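## Task

Get precisely two AA batteries into the bin labelled A, with all other objects left on the table. No object may stick out over any bin wall, every bin must end up sitting flat on the table, and the result only counts if it holds without the robot supporting anything.

## Robot and tools

ROBOT. A single six-joint FANUC CRX-5iA arm with a Robotiq 140 mm two-finger gripper. Joints in column order: J1 waist, J2 shoulder, J3 elbow, J4 forearm roll, J5 wrist pitch, J6 wrist roll. The gripper's fingers point along its own +z and close along its own y.

FRAME. Positions in results are in metres in the scene frame: origin on the table surface right under the arm base, +z up, +y to the left when facing along +x. The base may sit slightly tilted. end_effector_position is the point between the pads when closed (link pinch); end_effector_quat_wxyz is its orientation. The printed position can be off from the truth, more so when the arm is stretched out. Closed fingertips extend about 33 mm past that point, open ones about 9 mm; closing also pushes the tips roughly 24 mm further out, so keep clearance above the table.

execute_actions. Argument actions is a list holding zero or one item. Empty list: just report the state. An item with rows (and optional steps, 1 to 15, default 15) is a motion; each step lasts 1/30 s, each row is used for one step, and the final row repeats to fill the remaining steps. An item with only steps (up to 300) is a wait, measured from the previous result and including your reply time. Optional pictures (true/false) chooses whether camera images come back; by default they do. A rejected call moves nothing.

ROW FORMAT. One list of 9 numbers per step, for the one arm: J1, J2, J3, J4, J5, J6 as absolute target angles in radians (the same values Joint positions reports), then gripper position, force_limit, speed, each on a -1 to 1 scale. Joint ranges: J1 -3.491..3.491, J2 -3.140..3.140, J3 -1.187..4.328, J4 -3.316..3.316, J5 -3.140..3.140, J6 -3.927..3.927. A target more than 0.010 rad beyond a range end, and further out than the joint's last reported angle, gets the call refused. True ends may differ by up to 0.010 rad; targets past them are clipped, and the result then says "joint sent to its limit" (possibly about an earlier, still-running action). Gripper position: +1 fully open (140 mm), about -0.8 pads touching, -1 squeeze until blocked. force_limit: about 14 N at -1, 60 N at 0, 107 N at +1. speed: about 30 mm/s at -1, 140 at 0, 250 at +1.

MOTION LIMITS. Target change is capped at 2.62 rad/s (J1, J2), 3.14 (J3), 3.93 (J4-J6), with 0.5 s to accelerate; joints starting from rest arrive together. Each step the sent target stays within 0.805 rad (J1, J2), 0.966 (J3), 1.21 (J4-J6) of the measured angle, and is pulled back if it would move the gripper over 70 mm from where it is. Large moves therefore need several calls. Between calls the arm keeps heading to the last row sent until it has nearly stopped or a step was HELD; only a new action makes it go further.

RESULT LINES. Joint positions (rad) and Joint velocities (rad/s) in column order. object_status: 0 moving, 1 blocked while opening, 2 blocked while closing (i.e. holding something), 3 reached the target or pads met (a thin part may still be in hand). To grasp, send position -1 and look for 2. position_measured is in counts, 3 fully open to 230 pads touching, not linear in mm. Blocked fingers stay put until the position number changes by at least 0.01, or the object slips or breaks, after which they close further on their own. To squeeze harder while at 2, raise force_limit and switch position between -1 and -0.98. "joint command not followed" means a clearance check (mount posts count as arm) altered targets; HELD marks steps where your row was partly or fully not sent. MOTOR HOT warns of overheating; holding loads heats motors, even while idle.

FAULTS TO AVOID. Contact torque at a joint's load limit (142 N m for J1-J3, 35.6 for J4-J6, held weight included) or an external force of 150 N on any part stops the arm for 10 s, drops the rest of the call, and makes it yield. Overheating sets the brakes until it cools. Avoid dropping, slamming, shoving hard, tipping bins, or pushing anything off the table. Loose parts may get a brief tug or nudge from outside; recheck grasps.

CAMERAS. cam_low (fixed, 504x504 pinhole with radial distortion) and cam_wrist (fisheye on the hand, 504x504), returned in that order. Calibration lines give K and T_world_to_cam; actual poses can deviate by a few degrees and millimetres. zoom_image takes camera ("cam_low" or "cam_wrist") and region [x0, y0, x1, y1] in image pixels from the top-left, at most 504 by 504, and returns a detailed crop of that camera's latest image.

OTHER TOOLS. read_manual(section="licences") returns licence texts only. finished_scene(scene=N) ends the current scene N irreversibly, grades it, and gives the next task. Call it only once the objects rest in the bins on their own and the gripper has let go.

Each tool is called after "Emit:" in YAML: its name, and indented under it one key for each argument.

## Session

Emit:
execute_actions:
  actions: []

Scene clock: 0.00 s of 4800.00 s.
end_effector_position=(+0.4152, +0.1387, +0.1178) position_measured=3 object_status=3 end_effector_quat_wxyz=(+0.222, +0.692, +0.564, -0.391)
Joint positions: [ 0.743  1.063  0.094  0.428 -1.481  1.722]
Joint velocities: [-0.    -0.     0.    -0.002 -0.    -0.   ]

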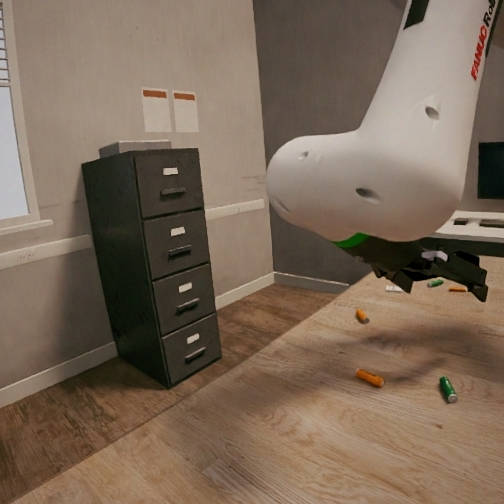

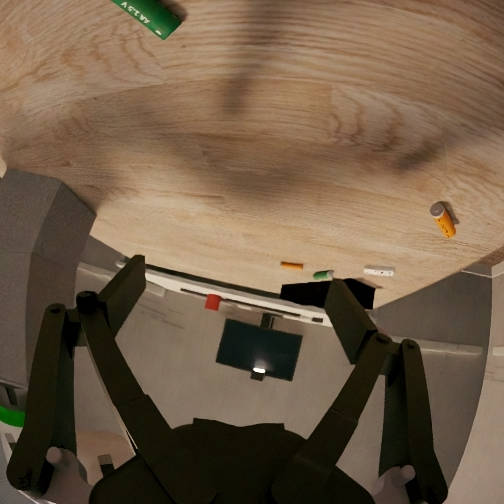

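Emit:
execute_actions:
  actions:
    - {"rows":[[0.1,0.35,0.0,0,-1.1,1.57,1,0,0]]}
  pictures: false

Emit:
execute_actions:
  actions:
    - {"steps":60}

Scene clock: 43.17 s of 4800.00 s.
end_effector_position=(+0.5040, +0.0830, +0.1798) position_measured=3 object_status=3 end_effector_quat_wxyz=(+0.049, +0.906, +0.341, -0.246)
Joint positions: [ 0.403  0.686  0.044  0.201 -1.279  1.642]
Joint velocities: [-0.801 -0.888 -0.117 -0.528  0.47  -0.189]
Steps of this call (steps 1 to 90: nothing new was sent; then 39.67 s passed at rest; steps 91 to 105: all 15 steps of this action). Readings (joint positions | what the end effector reports):
91: [0.743 1.063 0.094 0.428 -1.481 1.722] | position_measured=3 object_status=3
92: [0.740 1.059 0.093 0.425 -1.479 1.721] | position_measured=3 object_status=3
94: [0.717 1.033 0.090 0.410 -1.465 1.716] | position_measured=3 object_status=3
98: [0.610 0.915 0.074 0.339 -1.402 1.691] | position_measured=3 object_status=3
105: the state above

Scene clock: 45.17 s of 4800.00 s.
end_effector_position=(+0.6008, -0.0069, +0.2855) position_measured=3 object_status=3 end_effector_quat_wxyz=(-0.058, +0.992, +0.098, -0.054)
Joint positions: [ 0.1   0.35  0.   -0.   -1.1   1.57]
Joint velocities: [-0.    -0.    -0.     0.001  0.     0.   ]
Steps of this call (steps 1 to 30: the robot went on to your last target; steps 31 to 60: nothing new was sent). Readings (joint positions | what the end effector reports):
1: [0.376 0.656 0.040 0.184 -1.264 1.635] | position_measured=3 object_status=3
2: [0.350 0.627 0.036 0.166 -1.248 1.629] | position_measured=3 object_status=3
4: [0.299 0.570 0.029 0.132 -1.218 1.617] | position_measured=3 object_status=3
8: [0.202 0.463 0.015 0.068 -1.160 1.594] | position_measured=3 object_status=3
60: the state above
The arm was judged still, so your last target was given up. Only a new action makes it travel on or press farther. Fingers that are still opening or closing keep moving.
camera_calibration (this result's frames):
cam_wrist: T_world_to_cam=[[0.324633, -0.939773, -0.106961, -0.178094], [-0.831077, -0.337406, 0.442118, 0.395275], [-0.45158, -0.0546333, -0.890557, 0.70934], [0, 0, 0, 1]] pos_world=[0.706643, 0.00475328, 0.4379]

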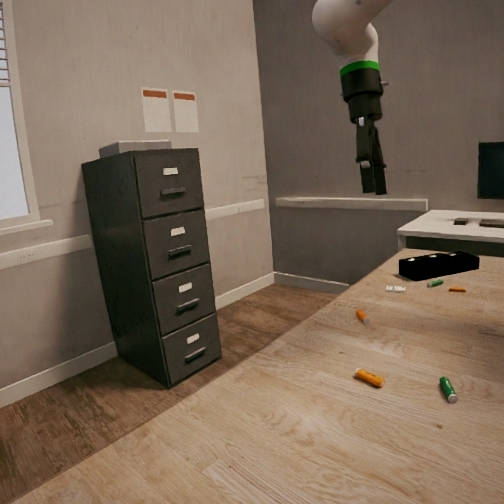

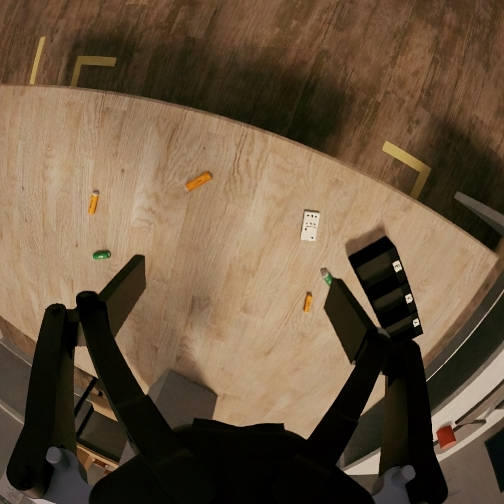

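Rotating toward the bins for a closer view.

Emit:
execute_actions:
  actions:
    - {"rows":[[-0.4,0.30,-0.15,0,-0.95,1.57,1,0,0]]}
  pictures: false

Emit:
execute_actions:
  actions:
    - {"steps":30}

Emit:
zoom_image:
  camera: "cam_wrist"
  region: [130,130,400,400]

Emit:
zoom_image:
  camera: "cam_low"
  region: [334,240,504,410]

Scene clock: 50.40 s of 4800.00 s.
end_effector_position=(+0.5575, -0.1791, +0.2633) position_measured=3 object_status=3 end_effector_quat_wxyz=(-0.031, +0.997, -0.047, -0.046)
Joint positions: [-0.195  0.32  -0.088  0.    -1.011  1.57 ]
Joint velocities: [-0.717 -0.073 -0.215 -0.001  0.214  0.   ]
Steps of this call (steps 1 to 90: nothing new was sent; then 1.73 s passed at rest; steps 91 to 105: all 15 steps of this action). Readings (joint positions | what the end effector reports):
91: [0.100 0.350 -0.000 0.000 -1.100 1.570] | position_measured=3 object_status=3
92: [0.096 0.350 -0.001 0.000 -1.099 1.570] | position_measured=3 object_status=3
94: [0.071 0.347 -0.009 0.000 -1.091 1.570] | position_measured=3 object_status=3
98: [-0.026 0.337 -0.038 0.000 -1.062 1.570] | position_measured=3 object_status=3
105: the state above

Scene clock: 51.40 s of 4800.00 s.
end_effector_position=(+0.4988, -0.2868, +0.2562) position_measured=3 object_status=3 end_effector_quat_wxyz=(-0.009, +0.988, -0.147, -0.039)
Joint positions: [-0.4   0.3  -0.15  0.   -0.95  1.57]
Joint velocities: [ 0.     0.001  0.    -0.002 -0.001 -0.   ]
Steps of this call (steps 1 to 30: the robot went on to your last target). Readings (joint positions | what the end effector reports):
1: [-0.219 0.318 -0.096 0.000 -1.004 1.570] | position_measured=3 object_status=3
2: [-0.244 0.316 -0.103 0.000 -0.997 1.570] | position_measured=3 object_status=3
4: [-0.292 0.311 -0.118 0.000 -0.982 1.570] | position_measured=3 object_status=3
8: [-0.378 0.302 -0.143 0.000 -0.957 1.570] | position_measured=3 object_status=3
30: the state above
The arm was judged still, so your last target was given up. Only a new action makes it travel on or press farther. Fingers that are still opening or closing keep moving.
camera_calibration (this result's frames):
cam_wrist: T_world_to_cam=[[-0.154914, -0.987846, 0.012763, -0.216355], [-0.884189, 0.144398, 0.444252, 0.393132], [-0.440695, 0.0575359, -0.895811, 0.650026], [0, 0, 0, 1]] pos_world=[0.600549, -0.307892, 0.410413]

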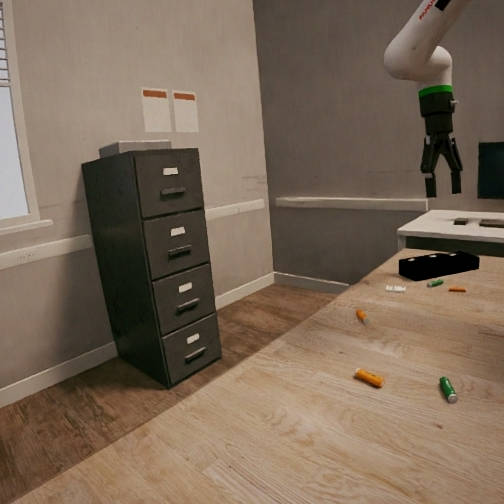

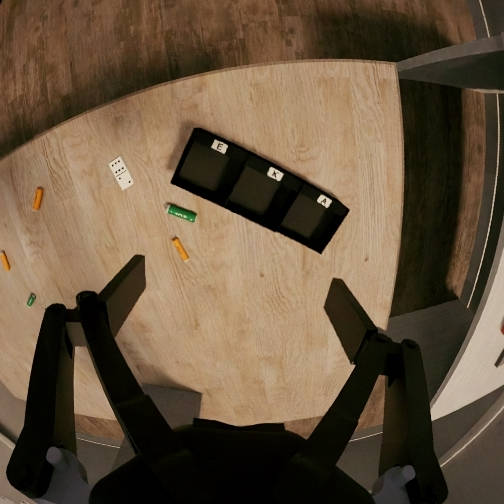

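Region (130, 130, 400, 400) of cam_wrist's 504x504 image, scaled by 1.867, with more detail than that image has.

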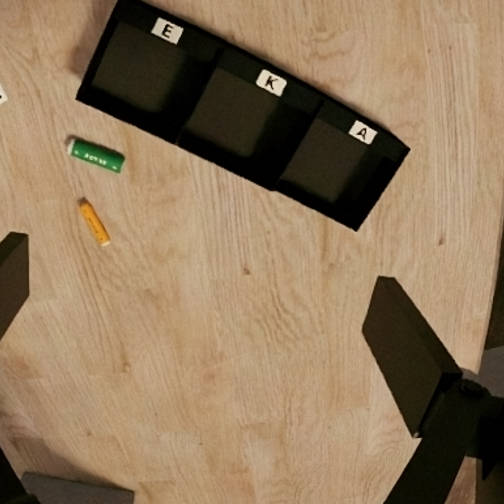

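Region (334, 240, 504, 410) of cam_low's 504x504 image, scaled by 2.965, with more detail than that image has.

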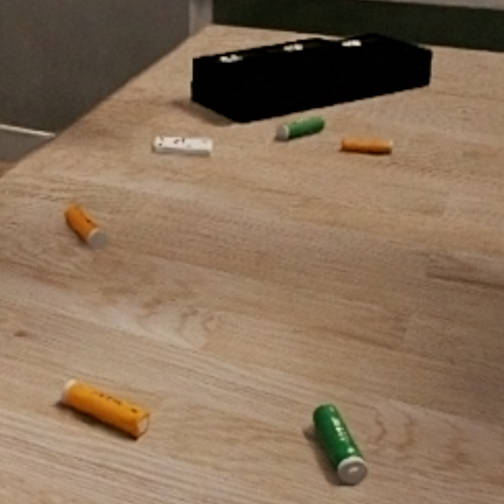

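Emit:
execute_actions:
  actions:
    - {"rows":[[-0.2,0.479,-0.423,0.132,-0.428,2.505,-0.25,-0.5,0]]}
  pictures: false

Emit:
execute_actions:
  actions:
    - {"steps":30}

Scene clock: 70.17 s of 4800.00 s.
end_effector_position=(+0.5008, -0.2238, +0.1445) position_measured=107 object_status=0 end_effector_quat_wxyz=(-0.001, +0.964, +0.266, -0.015)
Joint positions: [-0.265  0.421 -0.334  0.089 -0.598  2.2  ]
Joint velocities: [ 0.368  0.329 -0.501  0.242  0.951  1.709]
Steps of this call (steps 1 to 90: nothing new was sent; then 15.27 s passed at rest; steps 91 to 105: all 15 steps of this action). Readings (joint positions | what the end effector reports):
91: [-0.400 0.300 -0.150 -0.000 -0.950 1.570] | position_measured=3 object_status=0
92: [-0.399 0.301 -0.152 0.000 -0.946 1.576] | position_measured=8 object_status=0
94: [-0.391 0.308 -0.163 0.006 -0.925 1.614] | position_measured=23 object_status=0
98: [-0.352 0.343 -0.215 0.031 -0.825 1.794] | position_measured=54 object_status=0
105: the state above

Scene clock: 71.17 s of 4800.00 s.
end_effector_position=(+0.4924, -0.1845, +0.0991) position_measured=160 object_status=3 end_effector_quat_wxyz=(-0.001, +0.889, +0.459, -0.000)
Joint positions: [-0.2    0.479 -0.423  0.132 -0.428  2.505]
Joint velocities: [-0.     0.001 -0.    -0.    -0.001 -0.   ]
Steps of this call (steps 1 to 30: the robot went on to your last target). Readings (joint positions | what the end effector reports):
1: [-0.253 0.432 -0.351 0.097 -0.566 2.258] | position_measured=114 object_status=0
2: [-0.241 0.442 -0.367 0.105 -0.535 2.314] | position_measured=122 object_status=0
4: [-0.221 0.460 -0.395 0.118 -0.482 2.408] | position_measured=137 object_status=0
8: [-0.201 0.478 -0.422 0.131 -0.430 2.501] | position_measured=160 object_status=0
30: the state above
The arm was judged still, so your last target was given up. Only a new action makes it travel on or press farther. Fingers that are still opening or closing keep moving.
camera_calibration (this result's frames):
cam_wrist: T_world_to_cam=[[0.887025, -0.460805, 0.029085, -0.531818], [-0.437552, -0.818807, 0.371622, 0.0520246], [-0.14743, -0.342364, -0.927929, 0.285604], [0, 0, 0, 1]] pos_world=[0.536605, -0.104686, 0.261154]

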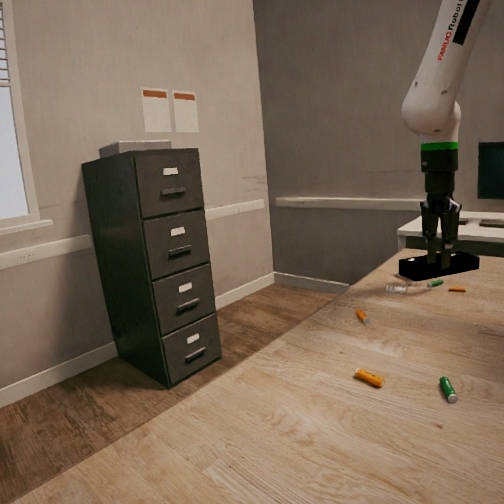

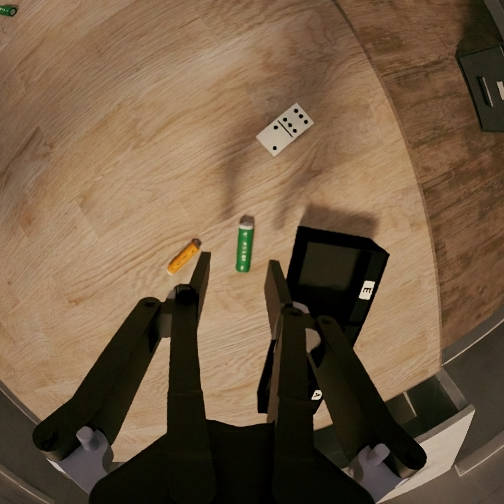

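Emit:
execute_actions:
  actions:
    - {"rows":[[-0.215,0.631,-0.378,0.162,-0.321,2.487,-0.4,-0.5,1]]}
  pictures: false

Emit:
execute_actions:
  actions:
    - {"steps":10}

Scene clock: 92.77 s of 4800.00 s.
end_effector_position=(+0.4951, -0.1880, +0.0405) position_measured=179 object_status=3 end_effector_quat_wxyz=(-0.001, +0.888, +0.459, -0.000)
Joint positions: [-0.214  0.624 -0.38   0.161 -0.326  2.488]
Joint velocities: [-0.     0.001  0.    -0.002 -0.     0.   ]
FORCE FAULT: contact force on the arm reached its limit, and the arm stopped for 10 seconds. The contact can be on any part of the arm, not only on its tool. The arm's remaining commands of this call were not run. The arm holds still and accepts commands again. Move the arm away from the contact; if what it grips holds it there, let go first. Pushing or pulling that hard again can fault the arm again.
The stop began at step 101 of this call (marked STOPPED below). From that step on the arm followed nothing that you had sent. 5 steps, steps kept back included, did not run and will not run. Nothing is kept back now, and the robot has no last target.
Steps of this call (steps 1 to 90: nothing new was sent; then 8.23 s passed at rest; steps 91 to 100: the first 10 steps of this action; steps 101 to 401: the stop). Readings (joint positions | what the end effector reports):
91: [-0.200 0.479 -0.423 0.132 -0.428 2.505] | position_measured=160 object_status=0
92: [-0.200 0.483 -0.422 0.132 -0.425 2.505] | position_measured=169 object_status=0
94: [-0.203 0.509 -0.414 0.138 -0.407 2.502] | position_measured=179 object_status=0
98: [-0.212 0.603 -0.387 0.156 -0.341 2.490] | position_measured=179 object_status=0
101: [-0.214 0.624 -0.380 0.161 -0.326 2.488] | position_measured=179 object_status=3 STOPPED
401: the state above

Scene clock: 92.80 s of 4800.00 s.
end_effector_position=(+0.4952, -0.1880, +0.0406) position_measured=179 object_status=3 end_effector_quat_wxyz=(-0.001, +0.888, +0.459, -0.000)
Joint positions: [-0.214  0.624 -0.38   0.161 -0.326  2.488]
Joint velocities: [ 0.     0.001 -0.     0.001 -0.     0.   ]
A stop began in an earlier call of the same reply, so what this call sent did not run. Send another action.
Steps of this call (step 1: nothing new was sent). Readings (joint positions | what the end effector reports):
1: the state above
camera_calibration (this result's frames):
cam_wrist: T_world_to_cam=[[0.887538, -0.459807, 0.0292193, -0.534219], [-0.436671, -0.819263, 0.371654, 0.0716204], [-0.146951, -0.342616, -0.927911, 0.230218], [0, 0, 0, 1]] pos_world=[0.539245, -0.108085, 0.202614]

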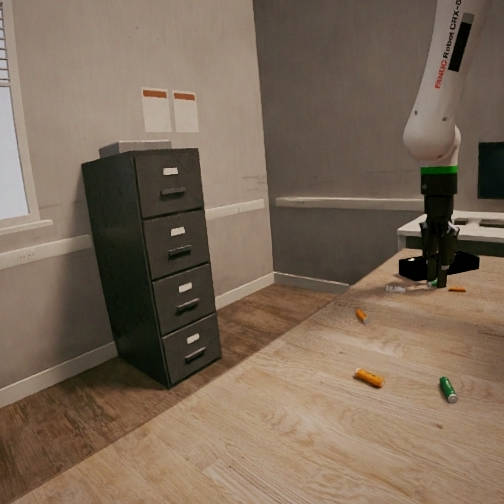

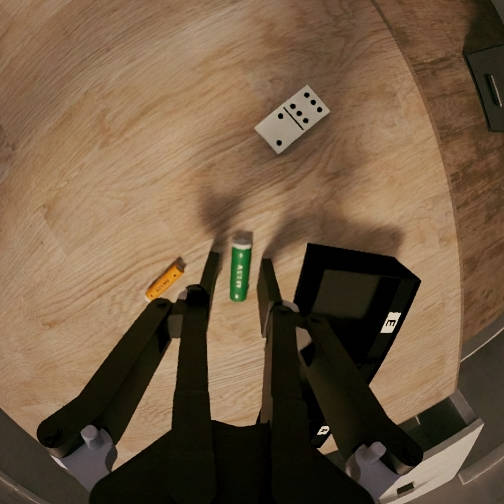

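Emit:
execute_actions:
  actions:
    - {"rows":[[-0.213,0.610,-0.384,0.158,-0.336,2.49,-0.4,-0.5,0],[-0.213,0.610,-0.384,0.158,-0.336,2.49,-0.4,-0.5,0],[-0.213,0.610,-0.384,0.158,-0.336,2.49,-0.4,-0.5,0],[-0.213,0.610,-0.384,0.158,-0.336,2.49,-0.4,-0.5,0],[-0.213,0.610,-0.384,0.158,-0.336,2.49,-0.4,-0.5,0],[-0.213,0.610,-0.384,0.158,-0.336,2.49,-1,-0.5,-0.5]]}

Emit:
zoom_image:
  camera: "cam_low"
  region: [380,210,500,310]

Scene clock: 99.50 s of 4800.00 s.
end_effector_position=(+0.4952, -0.1879, +0.0463) position_measured=212 object_status=0 end_effector_quat_wxyz=(-0.001, +0.888, +0.459, -0.000)
Joint positions: [-0.213  0.61  -0.384  0.158 -0.336  2.49 ]
Joint velocities: [-0.    -0.001 -0.    -0.    -0.    -0.   ]
Steps of this call (steps 1 to 90: nothing new was sent; then 3.20 s passed at rest; steps 91 to 105: all 15 steps of this action). Readings (joint positions | what the end effector reports):
91: [-0.214 0.624 -0.380 0.161 -0.326 2.488] | position_measured=179 object_status=3
92: [-0.214 0.620 -0.381 0.160 -0.329 2.488] | position_measured=179 object_status=3
94: [-0.213 0.612 -0.383 0.159 -0.335 2.490] | position_measured=179 object_status=3
98: [-0.213 0.610 -0.384 0.158 -0.336 2.490] | position_measured=187 object_status=0
105: the state above
camera_calibration (this result's frames):
cam_wrist: T_world_to_cam=[[0.887687, -0.459525, 0.0291289, -0.534349], [-0.436327, -0.819292, 0.371994, 0.0694564], [-0.147075, -0.342924, -0.927778, 0.235535], [0, 0, 0, 1]] pos_world=[0.539282, -0.107871, 0.208252]

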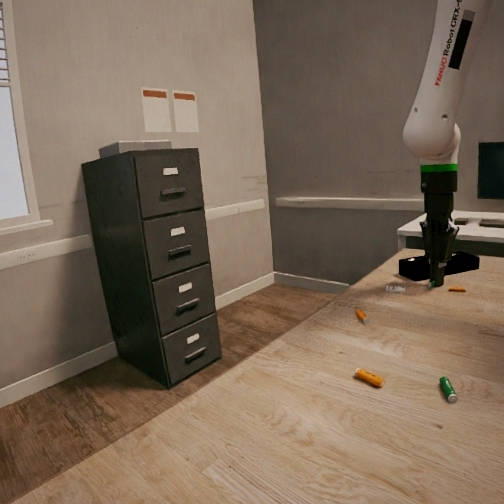

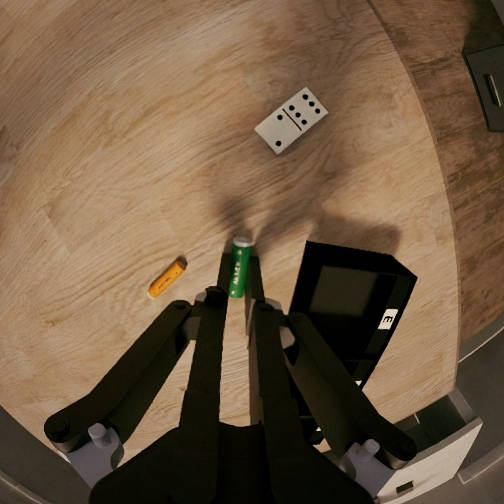

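Region (380, 210, 500, 310) of cam_low's 504x504 image, scaled by 4.200, with more detail than that image has.

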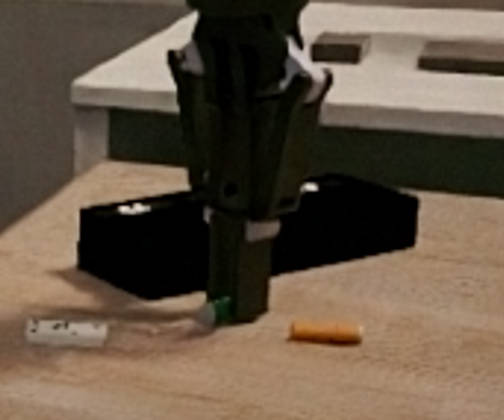

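Emit:
execute_actions:
  actions:
    - {"rows":[[-0.198,0.43,-0.437,0.123,-0.463,2.51,-1,-0.5,0]]}
  pictures: false

Emit:
execute_actions:
  actions:
    - {"rows":[[-0.593,0.56,-0.135,-0.072,-0.63,3.037,-1,-0.5,0]]}
  pictures: false

Emit:
execute_actions:
  actions:
    - {"steps":20}

Scene clock: 116.90 s of 4800.00 s.
end_effector_position=(+0.4895, -0.1844, +0.1184) position_measured=212 object_status=2 end_effector_quat_wxyz=(-0.001, +0.889, +0.457, -0.000)
Joint positions: [-0.198  0.43  -0.437  0.123 -0.463  2.51 ]
Joint velocities: [-0.    -0.003 -0.     0.001 -0.002  0.   ]
Steps of this call (steps 1 to 15: the robot went on to your last target; steps 16 to 90: nothing new was sent; then 13.90 s passed at rest; steps 91 to 105: all 15 steps of this action). Readings (joint positions | what the end effector reports):
91: [-0.213 0.610 -0.384 0.158 -0.336 2.490] | position_measured=212 object_status=2
92: [-0.213 0.606 -0.385 0.157 -0.339 2.491] | position_measured=212 object_status=2
94: [-0.211 0.581 -0.393 0.152 -0.357 2.493] | position_measured=212 object_status=2
98: [-0.202 0.476 -0.423 0.132 -0.430 2.505] | position_measured=212 object_status=2
105: the state above

Scene clock: 117.40 s of 4800.00 s.
end_effector_position=(+0.4717, -0.3469, +0.1176) position_measured=212 object_status=2 end_effector_quat_wxyz=(-0.001, +0.894, +0.447, -0.003)
Joint positions: [-0.522  0.537 -0.189 -0.037 -0.6    2.942]
Joint velocities: [-0.742  0.24   0.562 -0.362 -0.309  0.98 ]
Steps of this call (steps 1 to 15: all 15 steps of this action). Readings (joint positions | what the end effector reports):
1: [-0.198 0.430 -0.437 0.123 -0.463 2.511] | position_measured=212 object_status=2
2: [-0.202 0.432 -0.434 0.121 -0.465 2.516] | position_measured=212 object_status=2
4: [-0.227 0.441 -0.414 0.108 -0.476 2.550] | position_measured=212 object_status=2
8: [-0.333 0.476 -0.333 0.056 -0.520 2.690] | position_measured=212 object_status=2
15: the state above

Scene clock: 118.07 s of 4800.00 s.
end_effector_position=(+0.4619, -0.3823, +0.1192) position_measured=212 object_status=2 end_effector_quat_wxyz=(-0.001, +0.895, +0.447, +0.000)
Joint positions: [-0.593  0.56  -0.135 -0.072 -0.63   3.037]
Joint velocities: [-0.001 -0.001  0.     0.001 -0.     0.   ]
Steps of this call (steps 1 to 20: the robot went on to your last target). Readings (joint positions | what the end effector reports):
1: [-0.545 0.545 -0.171 -0.048 -0.610 2.973] | position_measured=212 object_status=2
2: [-0.565 0.551 -0.157 -0.058 -0.618 2.999] | position_measured=212 object_status=2
4: [-0.588 0.558 -0.139 -0.069 -0.628 3.030] | position_measured=212 object_status=2
8: [-0.593 0.560 -0.135 -0.072 -0.630 3.037] | position_measured=212 object_status=2
20: the state above
camera_calibration (this result's frames):
cam_wrist: T_world_to_cam=[[0.873988, -0.485049, 0.0295385, -0.599727], [-0.460146, -0.806509, 0.371227, -0.115575], [-0.15624, -0.33804, -0.928072, 0.237779], [0, 0, 0, 1]] pos_world=[0.508124, -0.303731, 0.281296]

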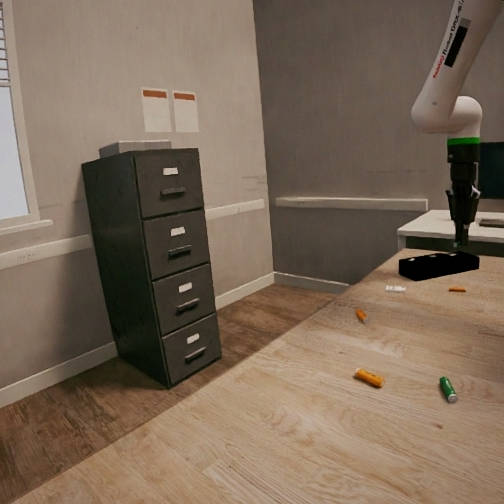

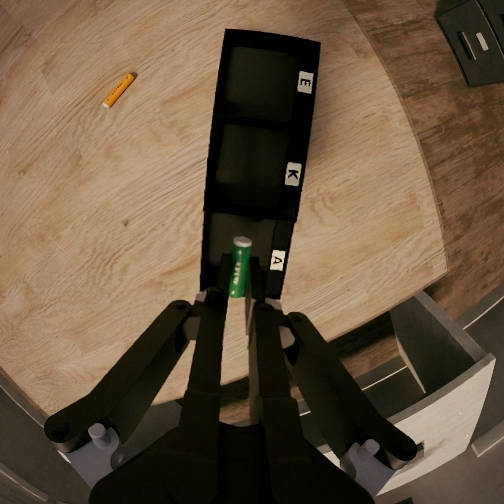

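Emit:
execute_actions:
  actions:
    - {"rows":[[-0.592,0.60,-0.126,-0.075,-0.60,3.037,-1,-0.5,0],[-0.592,0.60,-0.126,-0.075,-0.60,3.037,-1,-0.5,0],[-0.592,0.60,-0.126,-0.075,-0.60,3.037,-1,-0.5,0],[-0.592,0.60,-0.126,-0.075,-0.60,3.037,-1,-0.5,0],[-0.59,0.662,-0.11,-0.08,-0.553,3.04,-1,-0.5,0]]}

Emit:
zoom_image:
  camera: "cam_wrist"
  region: [150,150,350,350]

Scene clock: 124.67 s of 4800.00 s.
end_effector_position=(+0.4609, -0.3820, +0.0692) position_measured=212 object_status=2 end_effector_quat_wxyz=(-0.001, +0.896, +0.445, +0.000)
Joint positions: [-0.59   0.662 -0.11  -0.08  -0.553  3.04 ]
Joint velocities: [ 0.001  0.003  0.    -0.     0.001  0.   ]
Steps of this call (steps 1 to 15: the robot went on to your last target; steps 16 to 90: nothing new was sent; then 3.10 s passed at rest; steps 91 to 105: all 15 steps of this action). Readings (joint positions | what the end effector reports):
91: [-0.593 0.560 -0.135 -0.072 -0.630 3.037] | position_measured=212 object_status=2
92: [-0.593 0.564 -0.134 -0.072 -0.627 3.037] | position_measured=212 object_status=2
94: [-0.593 0.586 -0.129 -0.074 -0.611 3.037] | position_measured=212 object_status=2
98: [-0.591 0.639 -0.116 -0.078 -0.571 3.038] | position_measured=212 object_status=2
105: the state above
camera_calibration (this result's frames):
cam_wrist: T_world_to_cam=[[0.872044, -0.488523, 0.0297322, -0.597683], [-0.463465, -0.804738, 0.370941, -0.0950203], [-0.157287, -0.337257, -0.92818, 0.192075], [0, 0, 0, 1]] pos_world=[0.507378, -0.30367, 0.231297]

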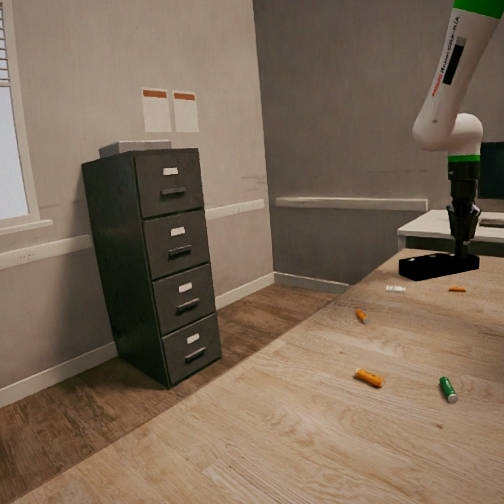

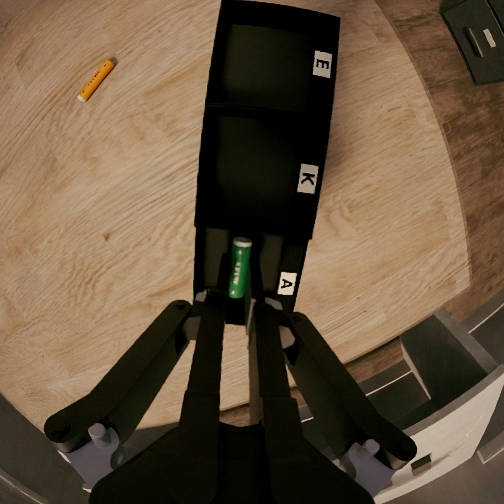

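Region (150, 150, 350, 350) of cam_wrist's 504x504 image, scaled by 2.520, with more detail than that image has.

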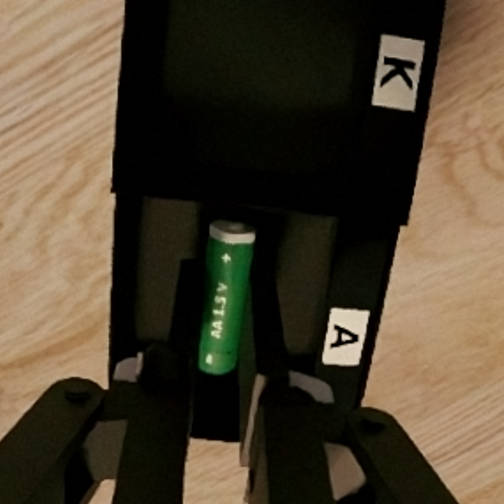

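Emit:
execute_actions:
  actions:
    - {"rows":[[-0.605,0.662,-0.11,-0.08,-0.553,3.055,-1,-0.5,0],[-0.605,0.662,-0.11,-0.08,-0.553,3.055,-1,-0.5,0],[-0.605,0.662,-0.11,-0.08,-0.553,3.055,-1,-0.5,0],[-0.605,0.662,-0.11,-0.08,-0.553,3.055,-1,-0.5,0],[-0.605,0.69,-0.103,-0.082,-0.532,3.055,-1,-0.5,0]]}
  pictures: false

Emit:
execute_actions:
  actions:
    - {"rows":[[-0.605,0.69,-0.103,-0.082,-0.532,3.055,-0.52,-0.5,-0.5]],"steps":12}
  pictures: false

Emit:
execute_actions:
  actions:
    - {"rows":[[-0.605,0.50,-0.15,-0.068,-0.675,3.04,-0.52,-0.5,-0.5]]}

Scene clock: 132.47 s of 4800.00 s.
end_effector_position=(+0.4535, -0.3898, +0.0562) position_measured=212 object_status=2 end_effector_quat_wxyz=(+0.001, +0.896, +0.444, -0.001)
Joint positions: [-0.605  0.69  -0.103 -0.082 -0.532  3.055]
Joint velocities: [ 0. -0.  0. -0.  0.  0.]
Steps of this call (steps 1 to 15: the robot went on to your last target; steps 16 to 90: nothing new was sent; then 4.30 s passed at rest; steps 91 to 105: all 15 steps of this action). Readings (joint positions | what the end effector reports):
91: [-0.590 0.662 -0.110 -0.080 -0.553 3.040] | position_measured=212 object_status=2
92: [-0.593 0.662 -0.110 -0.080 -0.553 3.044] | position_measured=212 object_status=2
94: [-0.603 0.662 -0.110 -0.080 -0.553 3.053] | position_measured=212 object_status=2
98: [-0.605 0.684 -0.105 -0.082 -0.537 3.055] | position_measured=212 object_status=2
105: the state above

Scene clock: 132.87 s of 4800.00 s.
end_effector_position=(+0.4535, -0.3898, +0.0562) position_measured=195 object_status=0 end_effector_quat_wxyz=(+0.001, +0.896, +0.444, -0.001)
Joint positions: [-0.605  0.69  -0.103 -0.082 -0.532  3.055]
Joint velocities: [-0.001  0.     0.     0.    -0.     0.   ]
Steps of this call (steps 1 to 12: all 12 steps of this action). Readings (joint positions | what the end effector reports):
1: [-0.605 0.690 -0.103 -0.082 -0.532 3.055] | position_measured=212 object_status=0
2: [-0.605 0.690 -0.103 -0.082 -0.532 3.055] | position_measured=212 object_status=0
4: [-0.605 0.690 -0.103 -0.082 -0.532 3.055] | position_measured=200 object_status=0
8: [-0.605 0.690 -0.103 -0.082 -0.532 3.055] | position_measured=195 object_status=0
12: the state above

Scene clock: 133.37 s of 4800.00 s.
end_effector_position=(+0.4563, -0.3865, +0.1486) position_measured=195 object_status=3 end_effector_quat_wxyz=(+0.000, +0.896, +0.445, -0.001)
Joint positions: [-0.605  0.5   -0.15  -0.068 -0.675  3.04 ]
Joint velocities: [ 0.    -0.004 -0.    -0.001 -0.002 -0.   ]
Steps of this call (steps 1 to 15: all 15 steps of this action). Readings (joint positions | what the end effector reports):
1: [-0.605 0.690 -0.103 -0.082 -0.532 3.055] | position_measured=195 object_status=0
2: [-0.605 0.686 -0.103 -0.082 -0.535 3.055] | position_measured=195 object_status=3
4: [-0.605 0.661 -0.110 -0.080 -0.554 3.053] | position_measured=195 object_status=3
8: [-0.605 0.556 -0.136 -0.072 -0.632 3.045] | position_measured=195 object_status=3
15: the state above
camera_calibration (this result's frames):
cam_wrist: T_world_to_cam=[[0.872273, -0.488118, 0.029664, -0.598141], [-0.462572, -0.803903, 0.373855, -0.13066], [-0.158638, -0.339825, -0.927013, 0.263035], [0, 0, 0, 1]] pos_world=[0.503031, -0.307615, 0.310427]

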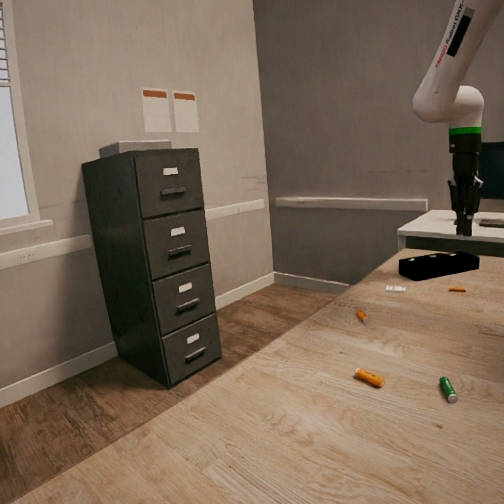

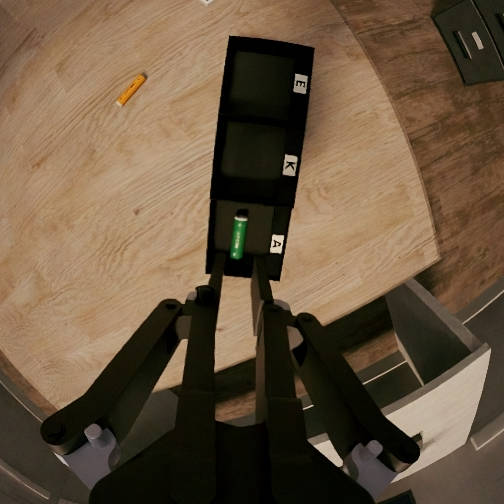

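Emit:
execute_actions:
  actions:
    - {"rows":[[0.325,0.59,-0.252,0.318,-0.57,0.10,-0.35,-0.5,0]]}
  pictures: false

Emit:
execute_actions:
  actions:
    - {"steps":60}

Emit:
zoom_image:
  camera: "cam_wrist"
  region: [170,170,320,320]

Scene clock: 150.83 s of 4800.00 s.
end_effector_position=(+0.5372, -0.2443, +0.1227) position_measured=173 object_status=3 end_effector_quat_wxyz=(-0.007, +0.912, +0.410, -0.015)
Joint positions: [-0.296  0.531 -0.185  0.066 -0.639  2.556]
Joint velocities: [ 0.71   0.068 -0.076  0.287  0.077 -1.282]
Steps of this call (steps 1 to 15: the robot went on to your last target; steps 16 to 90: nothing new was sent; then 13.97 s passed at rest; steps 91 to 105: all 15 steps of this action). Readings (joint positions | what the end effector reports):
91: [-0.605 0.500 -0.150 -0.068 -0.675 3.039] | position_measured=195 object_status=0
92: [-0.601 0.500 -0.150 -0.066 -0.675 3.033] | position_measured=190 object_status=0
94: [-0.576 0.503 -0.153 -0.054 -0.671 2.995] | position_measured=175 object_status=0
98: [-0.472 0.514 -0.166 -0.007 -0.658 2.841] | position_measured=173 object_status=0
105: the state above

Scene clock: 152.83 s of 4800.00 s.
end_effector_position=(+0.5857, +0.1017, +0.1096) position_measured=173 object_status=3 end_effector_quat_wxyz=(+0.001, +0.924, -0.382, -0.002)
Joint positions: [ 0.325  0.59  -0.252  0.318 -0.57   0.1  ]
Joint velocities: [ 0.    -0.     0.    -0.001  0.001  0.   ]
Steps of this call (steps 1 to 60: the robot went on to your last target). Readings (joint positions | what the end effector reports):
1: [-0.272 0.533 -0.188 0.075 -0.636 2.512] | position_measured=173 object_status=3
2: [-0.249 0.536 -0.190 0.085 -0.633 2.467] | position_measured=173 object_status=3
4: [-0.202 0.540 -0.195 0.104 -0.628 2.373] | position_measured=173 object_status=3
8: [-0.115 0.548 -0.205 0.139 -0.619 2.170] | position_measured=173 object_status=3
60: the state above
The arm was judged still, so your last target was given up. Only a new action makes it travel on or press farther. Fingers that are still opening or closing keep moving.
camera_calibration (this result's frames):
cam_wrist: T_world_to_cam=[[-0.602148, -0.797709, 0.0328145, 0.423155], [-0.732521, 0.568354, 0.374682, 0.354646], [-0.317538, 0.201577, -0.926572, 0.451243], [0, 0, 0, 1]] pos_world=[0.657875, 0.0450302, 0.271344]

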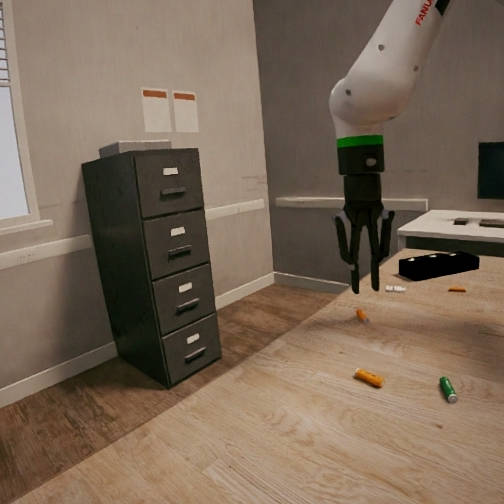

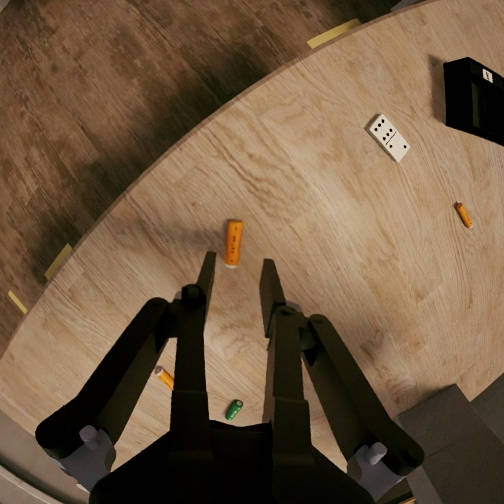

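Region (170, 170, 320, 320) of cam_wrist's 504x504 image, scaled by 3.360, with more detail than that image has.

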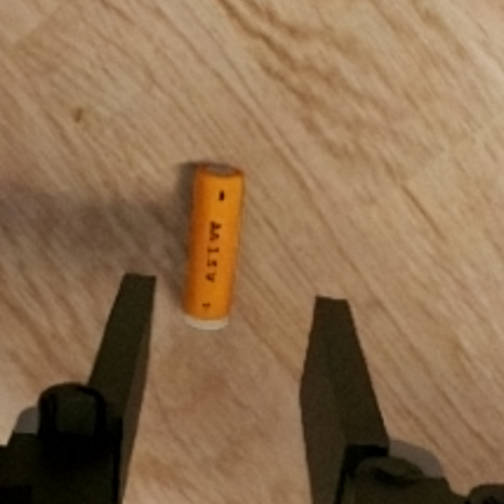

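Emit:
execute_actions:
  actions:
    - {"rows":[[0.304,0.710,-0.214,0.36,-0.487,0.07,-0.35,-0.5,0]]}

Emit:
zoom_image:
  camera: "cam_low"
  region: [310,250,410,350]

Scene clock: 166.27 s of 4800.00 s.
end_effector_position=(+0.5917, +0.1036, +0.0552) position_measured=173 object_status=3 end_effector_quat_wxyz=(+0.000, +0.924, -0.383, -0.001)
Joint positions: [ 0.304  0.71  -0.214  0.36  -0.487  0.07 ]
Joint velocities: [-0.001  0.001  0.    -0.001  0.    -0.   ]
Steps of this call (steps 1 to 90: nothing new was sent; then 9.93 s passed at rest; steps 91 to 105: all 15 steps of this action). Readings (joint positions | what the end effector reports):
91: [0.325 0.590 -0.252 0.318 -0.570 0.100] | position_measured=173 object_status=3
92: [0.325 0.594 -0.251 0.320 -0.567 0.099] | position_measured=173 object_status=3
94: [0.320 0.620 -0.243 0.328 -0.549 0.093] | position_measured=173 object_status=3
98: [0.306 0.698 -0.218 0.356 -0.495 0.073] | position_measured=173 object_status=3
105: the state above
camera_calibration (this result's frames):
cam_wrist: T_world_to_cam=[[-0.602467, -0.797518, 0.0315825, 0.430238], [-0.732788, 0.568384, 0.374115, 0.378547], [-0.316314, 0.202249, -0.926845, 0.401558], [0, 0, 0, 1]] pos_world=[0.663618, 0.0467487, 0.216974]

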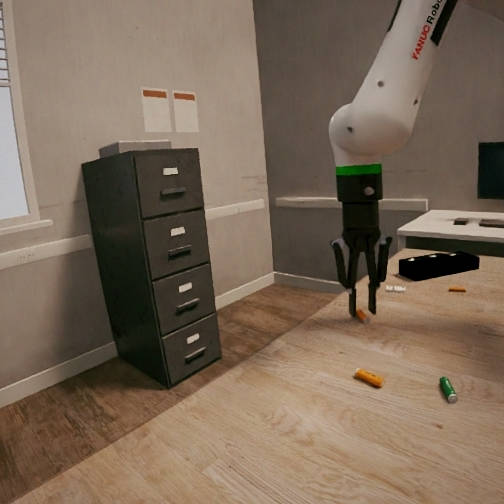

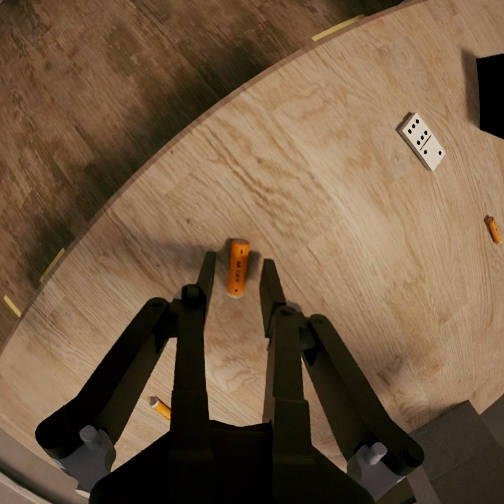

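Region (310, 250, 410, 350) of cam_low's 504x504 image, scaled by 5.040, with more detail than that image has.

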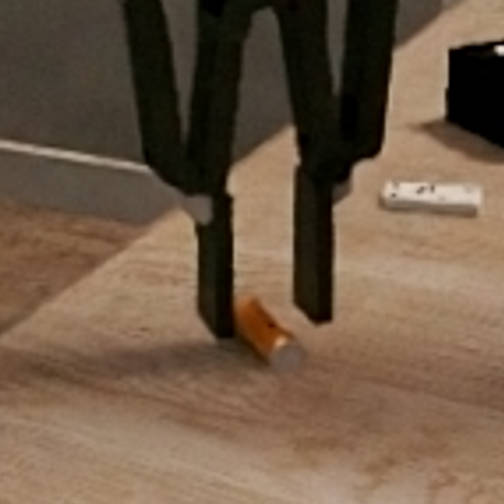

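Emit:
execute_actions:
  actions:
    - {"rows":[[0.303,0.723,-0.2105,0.365,-0.478,0.066,-0.35,-0.5,0],[0.303,0.723,-0.2105,0.365,-0.478,0.066,-0.35,-0.5,0],[0.303,0.723,-0.2105,0.365,-0.478,0.066,-0.35,-0.5,0],[0.303,0.723,-0.2105,0.365,-0.478,0.066,-0.35,-0.5,0],[0.303,0.723,-0.2105,0.365,-0.478,0.066,-1,-0.5,-0.3]]}
  pictures: false

Emit:
execute_actions:
  actions:
    - {"steps":8}

Emit:
zoom_image:
  camera: "cam_low"
  region: [310,250,410,350]

Scene clock: 172.27 s of 4800.00 s.
end_effector_position=(+0.5914, +0.1044, +0.0491) position_measured=212 object_status=0 end_effector_quat_wxyz=(+0.000, +0.924, -0.382, -0.001)
Joint positions: [ 0.303  0.723 -0.21   0.365 -0.478  0.066]
Joint velocities: [ 0.    -0.    -0.     0.001 -0.    -0.   ]
Steps of this call (steps 1 to 15: the robot went on to your last target; steps 16 to 90: nothing new was sent; then 2.50 s passed at rest; steps 91 to 105: all 15 steps of this action). Readings (joint positions | what the end effector reports):
91: [0.304 0.710 -0.214 0.360 -0.487 0.070] | position_measured=173 object_status=3
92: [0.304 0.714 -0.214 0.361 -0.484 0.069] | position_measured=173 object_status=3
94: [0.303 0.722 -0.211 0.364 -0.479 0.066] | position_measured=173 object_status=3
98: [0.303 0.723 -0.211 0.365 -0.478 0.066] | position_measured=188 object_status=0
105: the state above

Scene clock: 172.53 s of 4800.00 s.
end_effector_position=(+0.5914, +0.1044, +0.0491) position_measured=212 object_status=2 end_effector_quat_wxyz=(+0.000, +0.924, -0.382, -0.001)
Joint positions: [ 0.303  0.723 -0.21   0.365 -0.478  0.066]
Joint velocities: [ 0.    -0.001 -0.     0.002  0.001 -0.   ]
Steps of this call (steps 1 to 8: the robot went on to your last target). Readings (joint positions | what the end effector reports):
1: [0.303 0.723 -0.210 0.365 -0.478 0.066] | position_measured=212 object_status=0
2: [0.303 0.723 -0.210 0.365 -0.478 0.066] | position_measured=212 object_status=0
4: [0.303 0.723 -0.210 0.365 -0.478 0.066] | position_measured=212 object_status=2
8: the state above
camera_calibration (this result's frames):
cam_wrist: T_world_to_cam=[[-0.601643, -0.798139, 0.0316271, 0.430524], [-0.733179, 0.567522, 0.374657, 0.380489], [-0.316977, 0.202221, -0.926624, 0.396048], [0, 0, 0, 1]] pos_world=[0.663526, 0.0475926, 0.210819]

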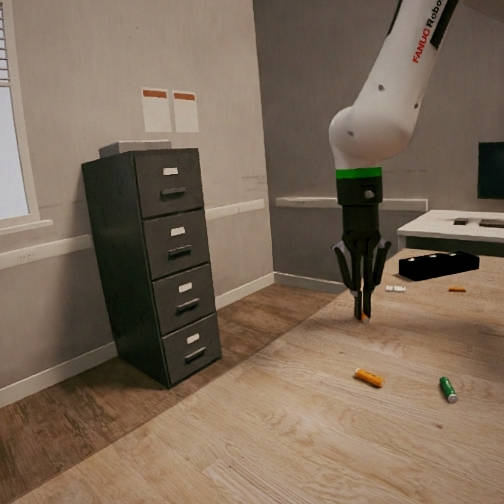

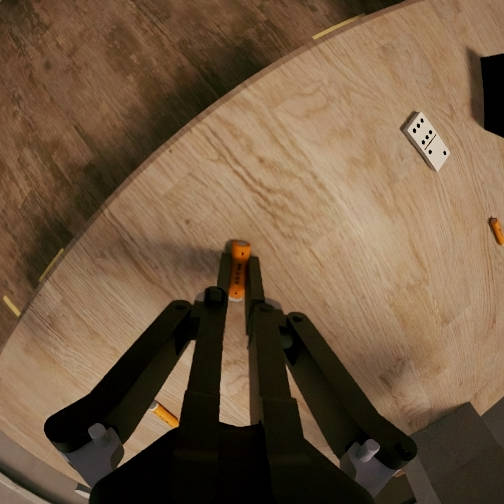

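Region (310, 250, 410, 350) of cam_low's 504x504 image, scaled by 5.040, with more detail than that image has.

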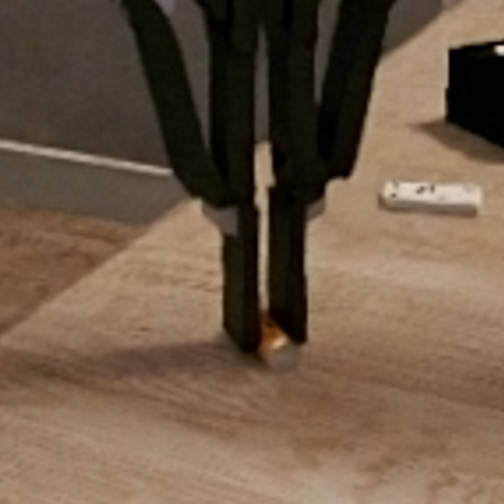

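Emit:
execute_actions:
  actions:
    - {"rows":[[0.325,0.56,-0.26,0.31,-0.59,0.10,-1,-0.5,0]]}
  pictures: false

Emit:
execute_actions:
  actions:
    - {"rows":[[-0.607,0.565,-0.112,-0.072,-0.65,3.055,-1,-0.5,0]]}
  pictures: false

Emit:
execute_actions:
  actions:
    - {"steps":55}

Scene clock: 181.00 s of 4800.00 s.
end_effector_position=(+0.5852, +0.0983, +0.1229) position_measured=212 object_status=2 end_effector_quat_wxyz=(+0.001, +0.922, -0.387, -0.001)
Joint positions: [ 0.325  0.56  -0.26   0.31  -0.59   0.1  ]
Joint velocities: [ 0.001 -0.003 -0.     0.001 -0.     0.   ]
Steps of this call (steps 1 to 15: the robot went on to your last target; steps 16 to 90: nothing new was sent; then 4.97 s passed at rest; steps 91 to 105: all 15 steps of this action). Readings (joint positions | what the end effector reports):
91: [0.303 0.723 -0.211 0.365 -0.478 0.066] | position_measured=212 object_status=2
92: [0.303 0.719 -0.212 0.363 -0.481 0.067] | position_measured=212 object_status=2
94: [0.307 0.694 -0.220 0.355 -0.498 0.072] | position_measured=212 object_status=2
98: [0.320 0.595 -0.249 0.322 -0.565 0.093] | position_measured=212 object_status=2
105: the state above

Scene clock: 181.50 s of 4800.00 s.
end_effector_position=(+0.5872, -0.0710, +0.1110) position_measured=212 object_status=2 end_effector_quat_wxyz=(+0.005, +0.934, -0.357, -0.014)
Joint positions: [ 0.022  0.562 -0.208  0.181 -0.61   0.572]
Joint velocities: [-0.706  0.003  0.108 -0.282 -0.044  1.257]
Steps of this call (steps 1 to 15: all 15 steps of this action). Readings (joint positions | what the end effector reports):
1: [0.325 0.560 -0.260 0.310 -0.590 0.101] | position_measured=212 object_status=2
2: [0.321 0.560 -0.259 0.308 -0.590 0.107] | position_measured=212 object_status=2
4: [0.296 0.560 -0.253 0.296 -0.592 0.145] | position_measured=212 object_status=2
8: [0.195 0.561 -0.235 0.250 -0.599 0.295] | position_measured=212 object_status=2
15: the state above

Scene clock: 183.33 s of 4800.00 s.
end_effector_position=(+0.4628, -0.3922, +0.1230) position_measured=212 object_status=2 end_effector_quat_wxyz=(-0.001, +0.894, +0.449, -0.001)
Joint positions: [-0.607  0.565 -0.112 -0.072 -0.65   3.055]
Joint velocities: [-0.001  0.     0.     0.001  0.    -0.   ]
Steps of this call (steps 1 to 55: the robot went on to your last target). Readings (joint positions | what the end effector reports):
1: [-0.001 0.562 -0.205 0.171 -0.612 0.616] | position_measured=212 object_status=2
2: [-0.025 0.562 -0.201 0.162 -0.613 0.660] | position_measured=212 object_status=2
4: [-0.071 0.562 -0.194 0.143 -0.616 0.753] | position_measured=212 object_status=2
8: [-0.160 0.563 -0.181 0.108 -0.622 0.954] | position_measured=212 object_status=2
55: the state above
camera_calibration (this result's frames):
cam_wrist: T_world_to_cam=[[0.876569, -0.480451, 0.0281675, -0.604677], [-0.455084, -0.8084, 0.373346, -0.127854], [-0.156604, -0.340082, -0.927264, 0.237333], [0, 0, 0, 1]] pos_world=[0.509024, -0.313162, 0.284836]

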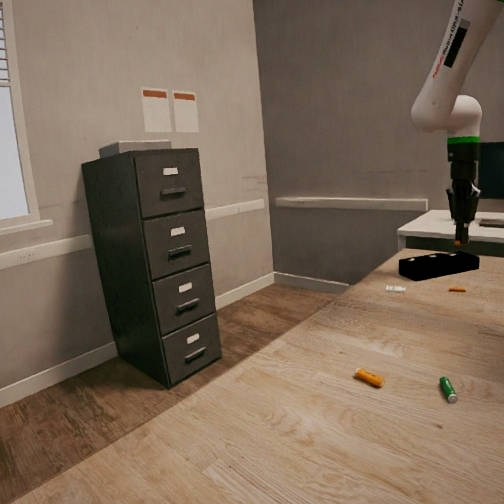

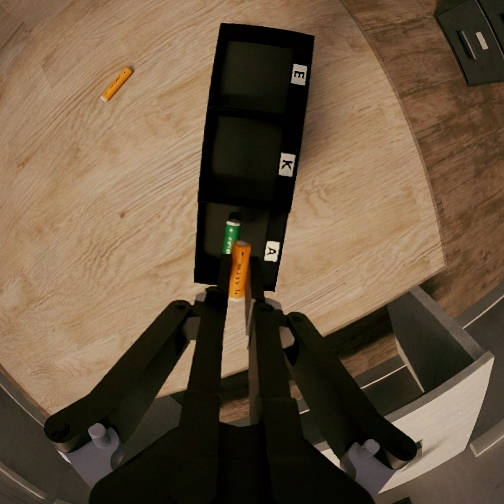

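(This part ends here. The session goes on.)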